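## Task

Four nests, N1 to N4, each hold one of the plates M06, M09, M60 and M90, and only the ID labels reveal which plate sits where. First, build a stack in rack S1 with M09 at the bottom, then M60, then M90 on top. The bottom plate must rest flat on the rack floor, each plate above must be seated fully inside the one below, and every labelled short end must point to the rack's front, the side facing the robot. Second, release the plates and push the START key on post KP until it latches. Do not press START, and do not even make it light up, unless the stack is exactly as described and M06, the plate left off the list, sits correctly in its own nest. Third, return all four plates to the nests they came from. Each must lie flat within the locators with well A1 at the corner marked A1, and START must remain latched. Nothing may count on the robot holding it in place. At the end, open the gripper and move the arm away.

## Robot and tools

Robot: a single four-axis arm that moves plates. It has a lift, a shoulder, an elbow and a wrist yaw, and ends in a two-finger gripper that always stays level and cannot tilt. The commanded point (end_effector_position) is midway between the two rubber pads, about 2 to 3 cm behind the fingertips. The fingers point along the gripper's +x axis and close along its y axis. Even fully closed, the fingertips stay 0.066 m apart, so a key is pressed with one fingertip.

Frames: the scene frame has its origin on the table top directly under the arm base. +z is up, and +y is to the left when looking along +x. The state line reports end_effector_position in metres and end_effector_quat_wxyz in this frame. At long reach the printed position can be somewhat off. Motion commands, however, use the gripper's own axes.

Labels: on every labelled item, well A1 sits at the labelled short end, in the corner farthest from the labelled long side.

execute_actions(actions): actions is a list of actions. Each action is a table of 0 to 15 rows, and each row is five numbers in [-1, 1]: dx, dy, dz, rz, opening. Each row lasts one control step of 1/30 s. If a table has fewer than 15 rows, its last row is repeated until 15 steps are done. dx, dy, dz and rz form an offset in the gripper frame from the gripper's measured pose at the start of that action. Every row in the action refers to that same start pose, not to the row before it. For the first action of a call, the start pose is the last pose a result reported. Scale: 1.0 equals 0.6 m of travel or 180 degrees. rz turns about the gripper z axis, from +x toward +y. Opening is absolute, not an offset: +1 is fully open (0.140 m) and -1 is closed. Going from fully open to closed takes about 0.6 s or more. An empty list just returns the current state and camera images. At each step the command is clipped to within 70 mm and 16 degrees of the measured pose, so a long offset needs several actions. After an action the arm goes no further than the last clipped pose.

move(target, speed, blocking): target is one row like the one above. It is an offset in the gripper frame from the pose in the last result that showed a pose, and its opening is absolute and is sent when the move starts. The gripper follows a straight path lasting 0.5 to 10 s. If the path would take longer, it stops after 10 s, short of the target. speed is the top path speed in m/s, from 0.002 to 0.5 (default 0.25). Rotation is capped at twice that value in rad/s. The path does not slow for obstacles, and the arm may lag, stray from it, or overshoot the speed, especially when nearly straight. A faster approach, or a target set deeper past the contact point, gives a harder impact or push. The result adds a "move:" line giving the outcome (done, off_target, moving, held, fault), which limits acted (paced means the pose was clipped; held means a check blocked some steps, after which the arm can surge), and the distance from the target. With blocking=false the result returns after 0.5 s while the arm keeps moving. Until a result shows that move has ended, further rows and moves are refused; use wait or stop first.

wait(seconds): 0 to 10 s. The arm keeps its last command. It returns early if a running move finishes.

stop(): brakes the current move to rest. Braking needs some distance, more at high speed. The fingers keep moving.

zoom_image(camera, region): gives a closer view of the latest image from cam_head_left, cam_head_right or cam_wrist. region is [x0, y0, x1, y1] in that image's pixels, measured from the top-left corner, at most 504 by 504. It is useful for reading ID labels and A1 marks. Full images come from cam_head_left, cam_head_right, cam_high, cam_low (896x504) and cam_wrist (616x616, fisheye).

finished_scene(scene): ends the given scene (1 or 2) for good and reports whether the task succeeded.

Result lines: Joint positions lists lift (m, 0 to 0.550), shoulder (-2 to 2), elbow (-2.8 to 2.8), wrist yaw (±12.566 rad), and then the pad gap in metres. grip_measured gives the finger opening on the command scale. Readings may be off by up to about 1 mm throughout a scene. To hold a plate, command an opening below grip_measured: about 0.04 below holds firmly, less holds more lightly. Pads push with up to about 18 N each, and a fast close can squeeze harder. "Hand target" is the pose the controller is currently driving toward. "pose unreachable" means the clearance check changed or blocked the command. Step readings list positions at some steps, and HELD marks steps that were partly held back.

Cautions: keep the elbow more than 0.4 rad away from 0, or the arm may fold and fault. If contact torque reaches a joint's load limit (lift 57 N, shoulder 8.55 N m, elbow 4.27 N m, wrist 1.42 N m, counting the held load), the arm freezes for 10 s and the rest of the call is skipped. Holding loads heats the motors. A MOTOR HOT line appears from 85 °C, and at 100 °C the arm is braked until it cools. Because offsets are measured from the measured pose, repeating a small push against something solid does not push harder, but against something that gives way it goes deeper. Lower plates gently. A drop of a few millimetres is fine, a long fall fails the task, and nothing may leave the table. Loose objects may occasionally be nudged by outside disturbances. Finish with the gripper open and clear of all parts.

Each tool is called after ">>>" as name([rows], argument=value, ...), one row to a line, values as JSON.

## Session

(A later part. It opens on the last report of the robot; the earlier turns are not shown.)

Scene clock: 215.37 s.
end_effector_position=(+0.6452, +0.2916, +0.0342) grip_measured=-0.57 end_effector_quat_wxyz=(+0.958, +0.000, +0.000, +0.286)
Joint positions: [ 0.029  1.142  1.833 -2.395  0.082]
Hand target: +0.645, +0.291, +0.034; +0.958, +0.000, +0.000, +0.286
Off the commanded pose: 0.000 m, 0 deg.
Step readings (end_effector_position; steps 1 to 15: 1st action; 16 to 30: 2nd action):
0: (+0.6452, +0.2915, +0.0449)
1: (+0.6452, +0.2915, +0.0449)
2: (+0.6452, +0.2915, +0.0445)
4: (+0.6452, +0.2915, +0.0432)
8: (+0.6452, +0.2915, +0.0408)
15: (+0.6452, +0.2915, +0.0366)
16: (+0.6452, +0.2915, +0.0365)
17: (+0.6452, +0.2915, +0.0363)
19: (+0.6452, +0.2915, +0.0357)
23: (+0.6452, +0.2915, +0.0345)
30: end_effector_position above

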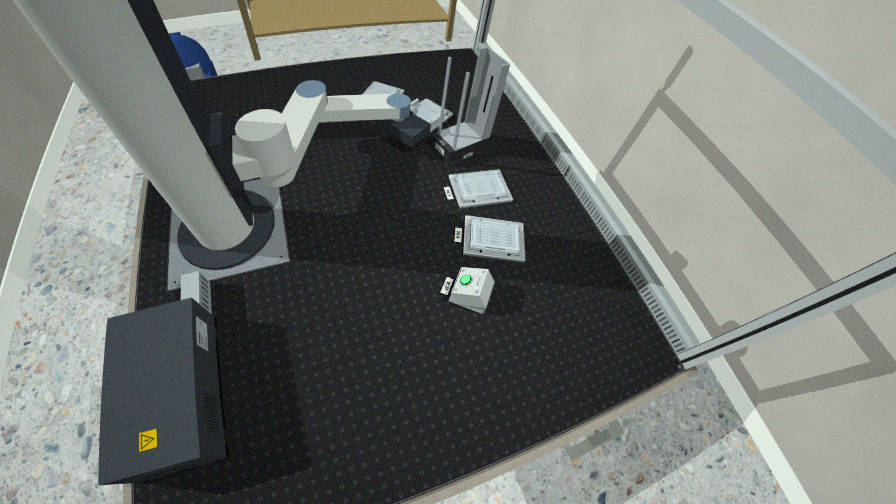

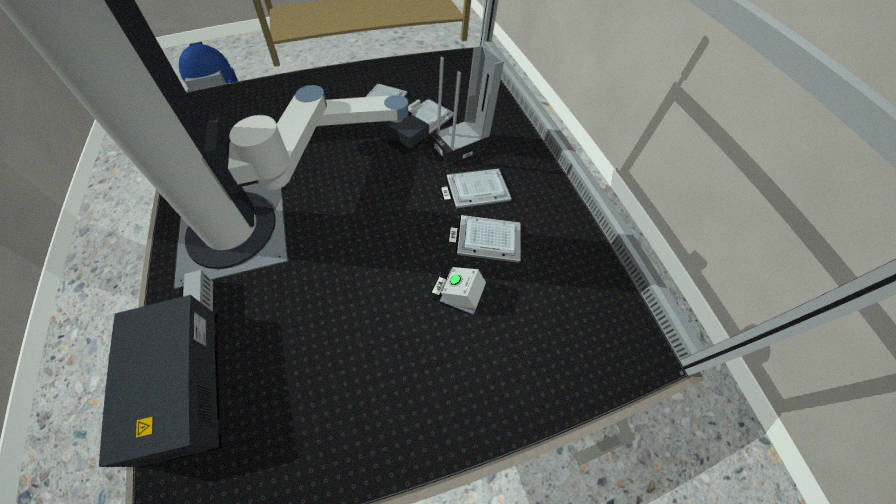

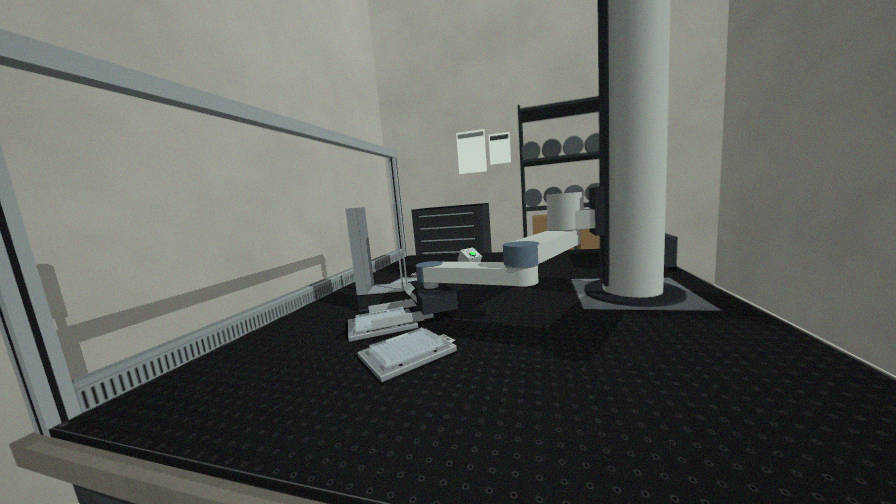

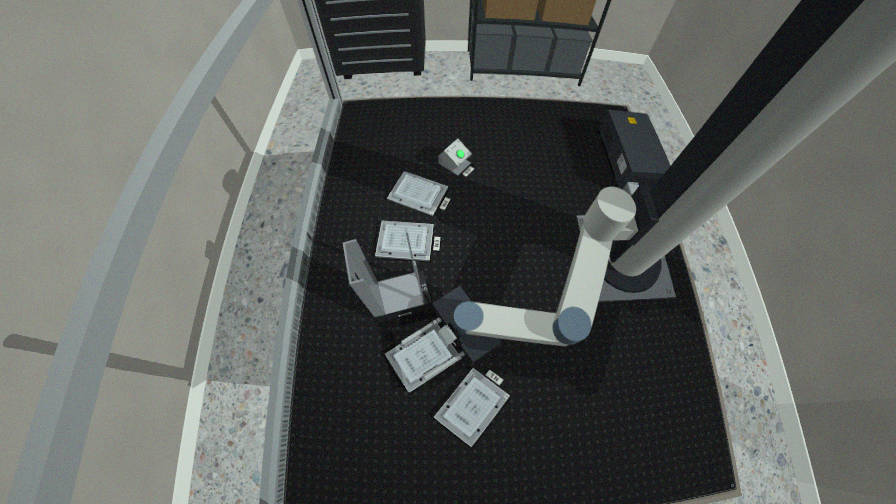

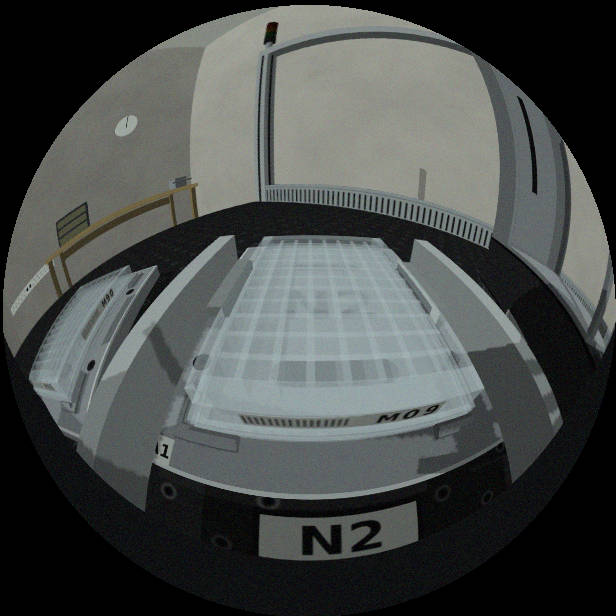

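>>> execute_actions([
  [[0,0,-0.0003,0,-0.62],[0,0,-0.0006,0,-0.62],[0,0,-0.0009,0,-0.62],[0,0,-0.0012,0,-0.62],[0,0,-0.0014,0,-0.62],[0,0,-0.0015,0,-0.62],[0,0,-0.0015,0,-0.62],[0,0,-0.0015,0,-0.6],[0,0,-0.0015,0,-0.57],[0,0,-0.0015,0,-0.54],[0,0,-0.0015,0,-0.5],[0,0,-0.0015,0,-0.45],[0,0,-0.0015,0,-0.4],[0,0,-0.0015,0,-0.3],[0,0,-0.0015,0,-0.2]],
  [[0,0,0.005,0,-0.2],[0,0,0.01,0,-0.2],[0,0,0.02,0,-0.2],[0,0,0.03,0,-0.2],[0,0,0.04,0,-0.2],[0,0,0.05,0,-0.2]],
])

Scene clock: 216.73 s.
end_effector_position=(+0.6452, +0.2916, +0.0634) grip_measured=-0.20 end_effector_quat_wxyz=(+0.958, +0.000, +0.000, +0.286)
Joint positions: [ 0.058  1.142  1.833 -2.395  0.096]
Hand target: +0.645, +0.292, +0.063; +0.958, +0.000, +0.000, +0.286
Off the commanded pose: 0.000 m, 0 deg.
Step readings (end_effector_position; steps 1 to 15: 1st action; 16 to 30: 2nd action):
0: (+0.6452, +0.2916, +0.0342)
1: (+0.6452, +0.2916, +0.0342)
2: (+0.6452, +0.2916, +0.0341)
4: (+0.6452, +0.2916, +0.0338)
8: (+0.6452, +0.2916, +0.0337)
15: (+0.6452, +0.2916, +0.0333)
16: (+0.6452, +0.2916, +0.0334)
17: (+0.6452, +0.2916, +0.0343)
19: (+0.6452, +0.2916, +0.0408)
23: (+0.6452, +0.2916, +0.0602)
30: end_effector_position above

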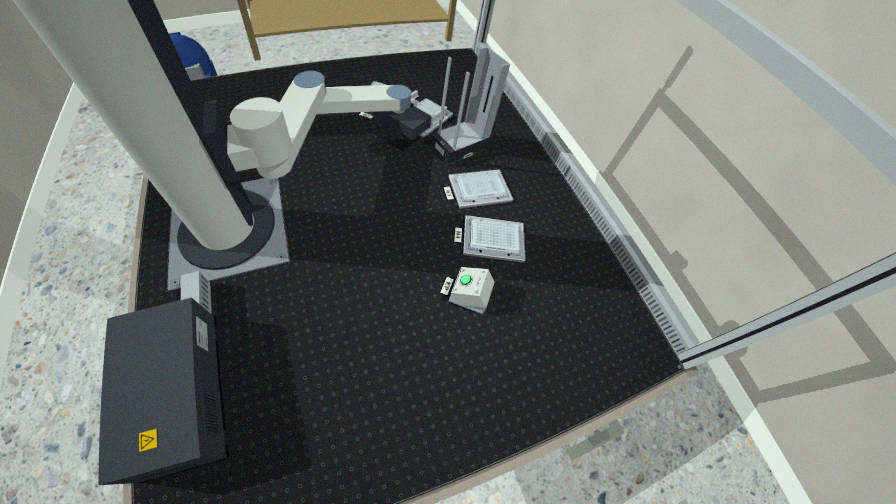

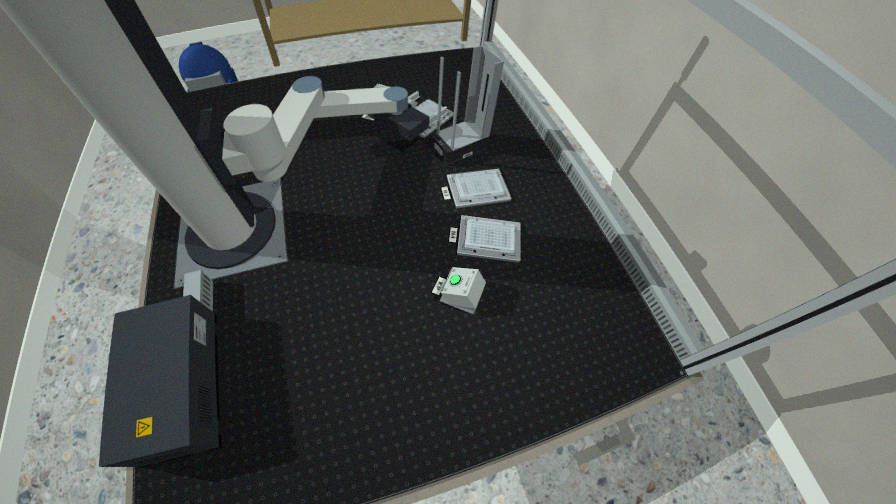

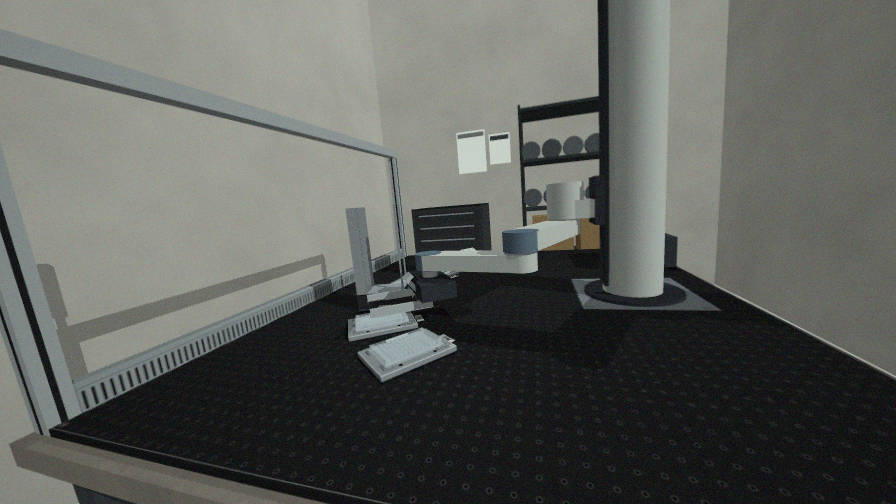

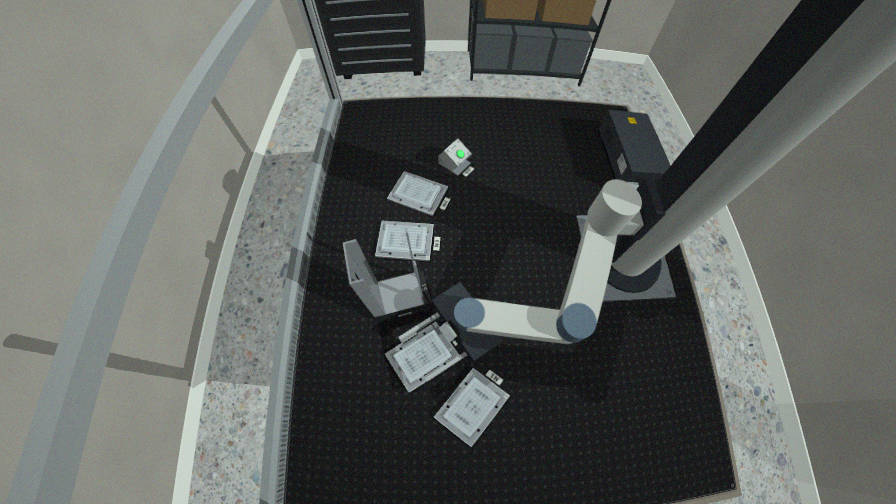

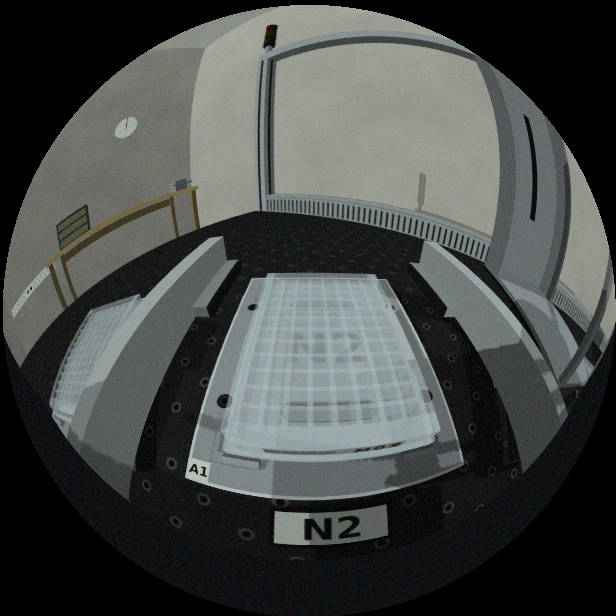

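>>> move(target=[-0.18, 0, 0.01, 0, -0.2], speed=0.3)

Scene clock: 217.87 s.
end_effector_position=(+0.5549, +0.2323, +0.0694) grip_measured=-0.20 end_effector_quat_wxyz=(+0.958, +0.000, +0.000, +0.286)
Joint positions: [ 0.064  1.375  1.247 -2.043  0.096]
Hand target: +0.555, +0.232, +0.069; +0.958, +0.000, +0.000, +0.286
Off the commanded pose: 0.000 m, 0 deg.
move: done

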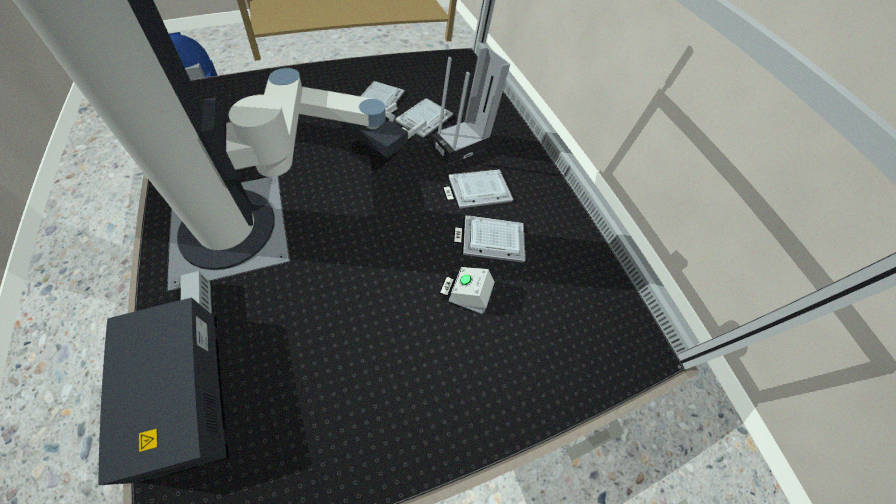

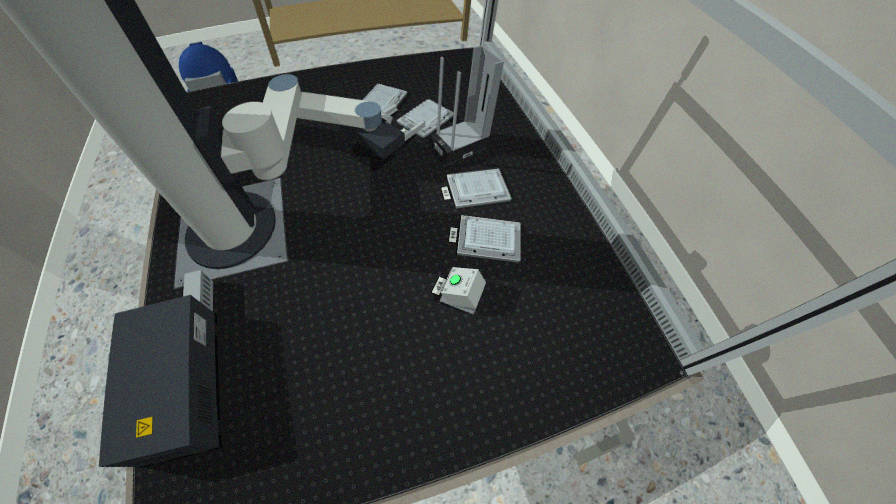

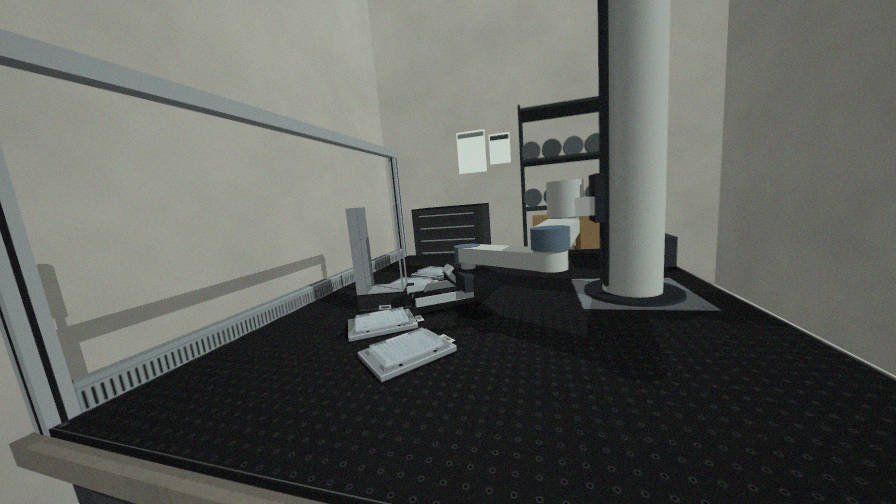

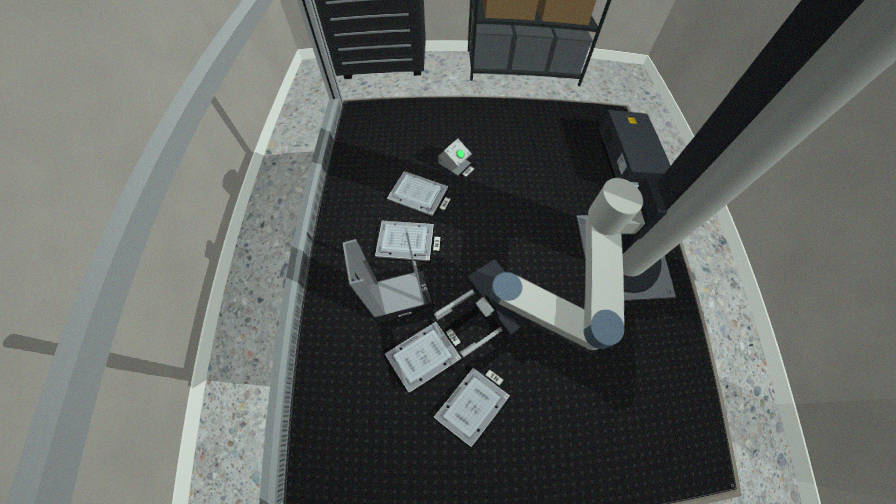

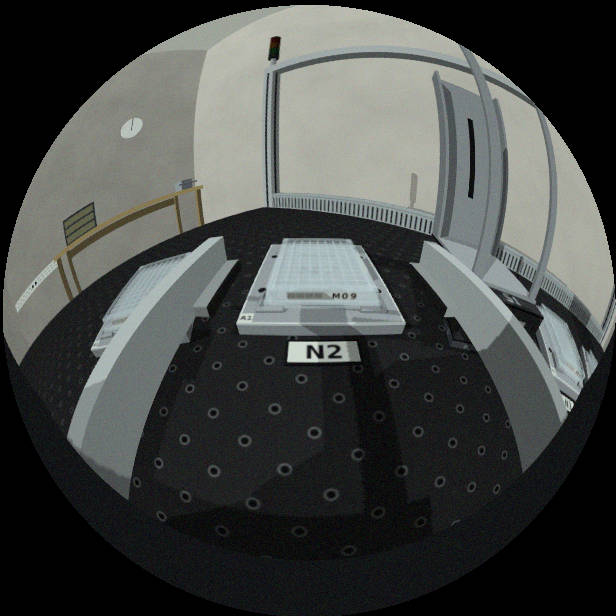

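>>> zoom_image(camera="cam_wrist", region=[220, 220, 420, 350])

>>> zoom_image(camera="cam_low", region=[360, 150, 560, 460])

>>> zoom_image(camera="cam_high", region=[330, 290, 480, 390])

Region (220, 220, 420, 350) of cam_wrist's 616x616 image, scaled by 2.520, with more detail than that image has; it fills the top 328 rows of this view, and the rest is white.

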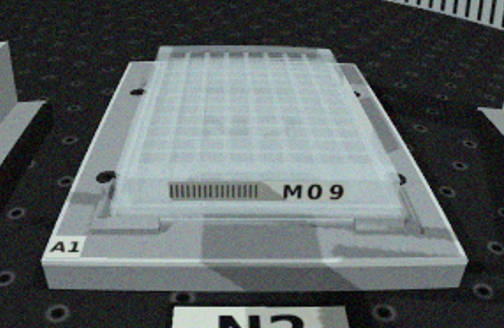

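Region (360, 150, 560, 460) of cam_low's 896x504 image, scaled by 1.626, with more detail than that image has; it fills the left 325 columns of this view, and the rest is white.

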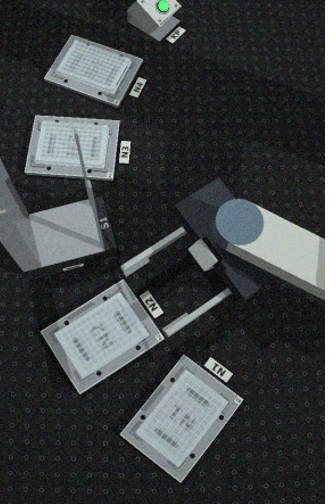

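Region (330, 290, 480, 390) of cam_high's 896x504 image, scaled by 3.360, with more detail than that image has.

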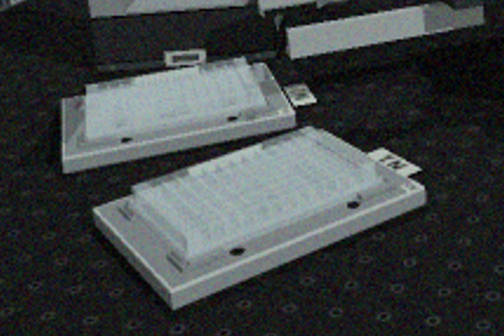

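>>> move(target=[-0.05, 0, 0.12, 0, 0.2], speed=0.3)

Scene clock: 219.63 s.
end_effector_position=(+0.5298, +0.2157, +0.1414) grip_measured=+0.20 end_effector_quat_wxyz=(+0.958, +0.000, +0.000, +0.286)
Joint positions: [ 0.136  1.423  1.107 -1.95   0.11 ]
Hand target: +0.530, +0.216, +0.141; +0.958, +0.000, +0.000, +0.286
Off the commanded pose: 0.000 m, 0 deg.
move: done

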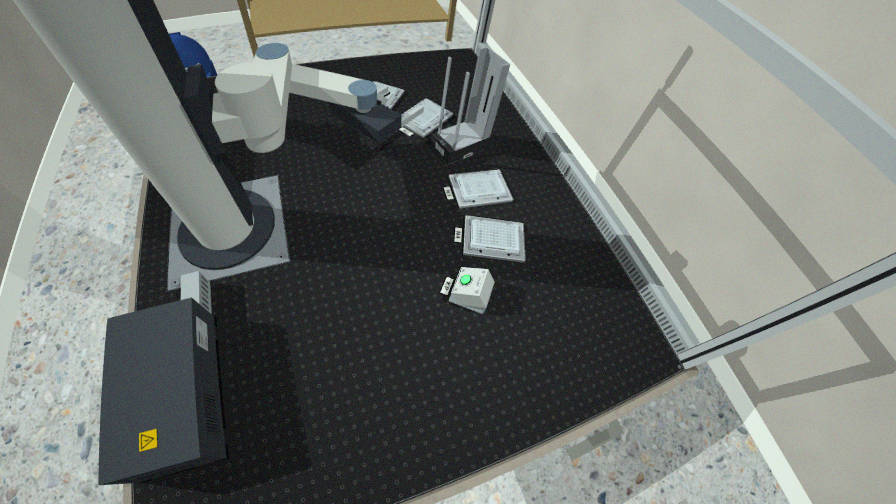

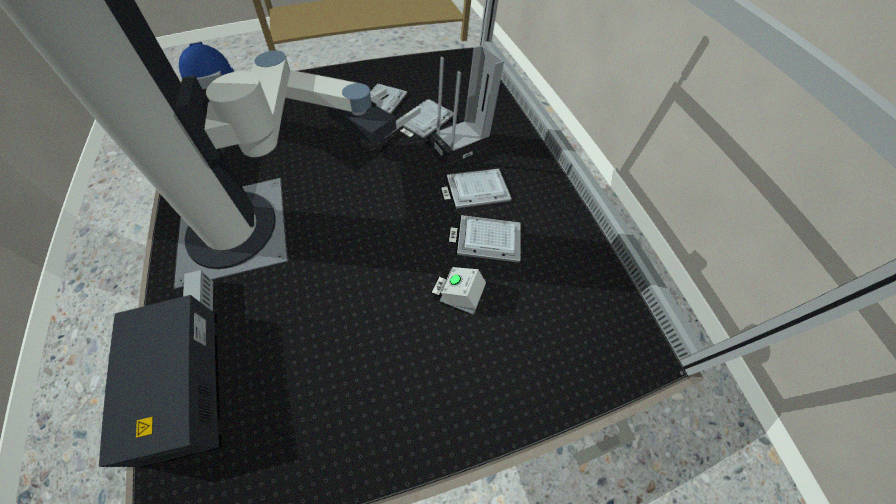

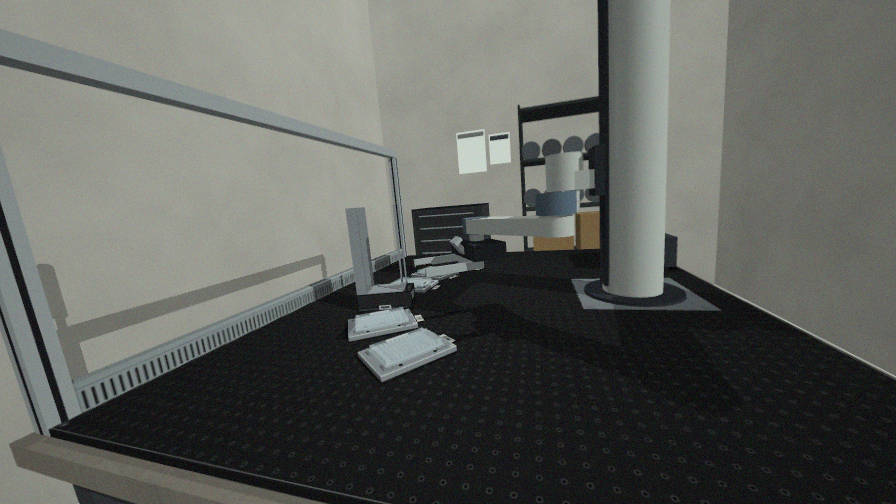

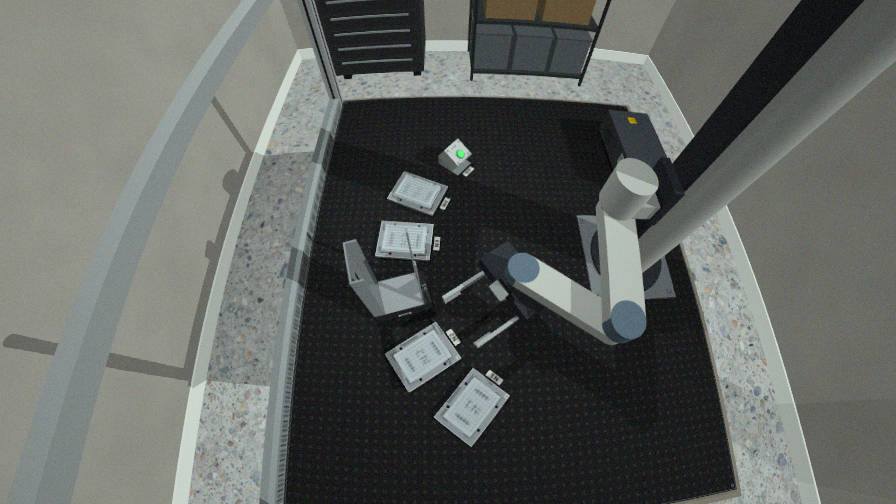

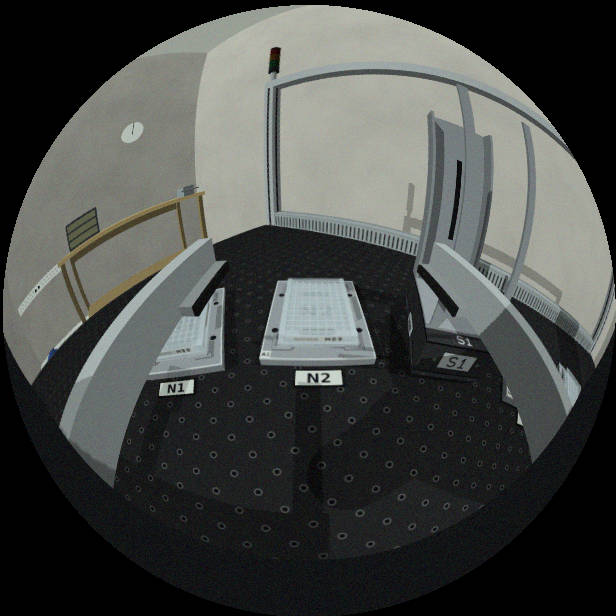

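>>> zoom_image(camera="cam_head_left", region=[420, 150, 560, 330])

>>> zoom_image(camera="cam_low", region=[360, 130, 520, 280])

Region (420, 150, 560, 330) of cam_head_left's 896x504 image, scaled by 2.800, with more detail than that image has.

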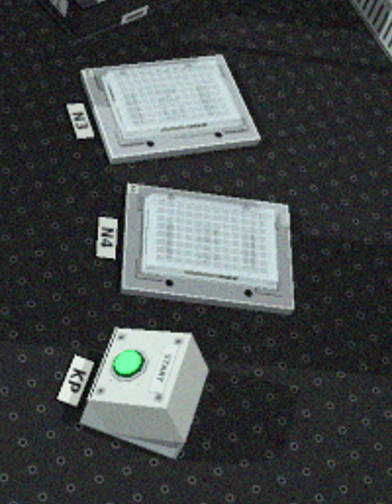

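Region (360, 130, 520, 280) of cam_low's 896x504 image, scaled by 3.150, with more detail than that image has; it fills the top 472 rows of this view, and the rest is white.

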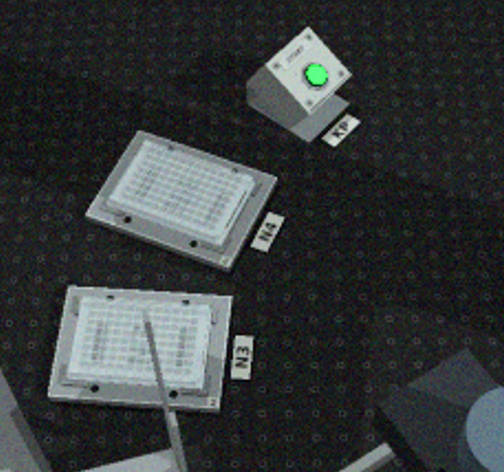

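All good. Finishing scene 1.

>>> finished_scene(scene=1)

The scene is finished: the task was done.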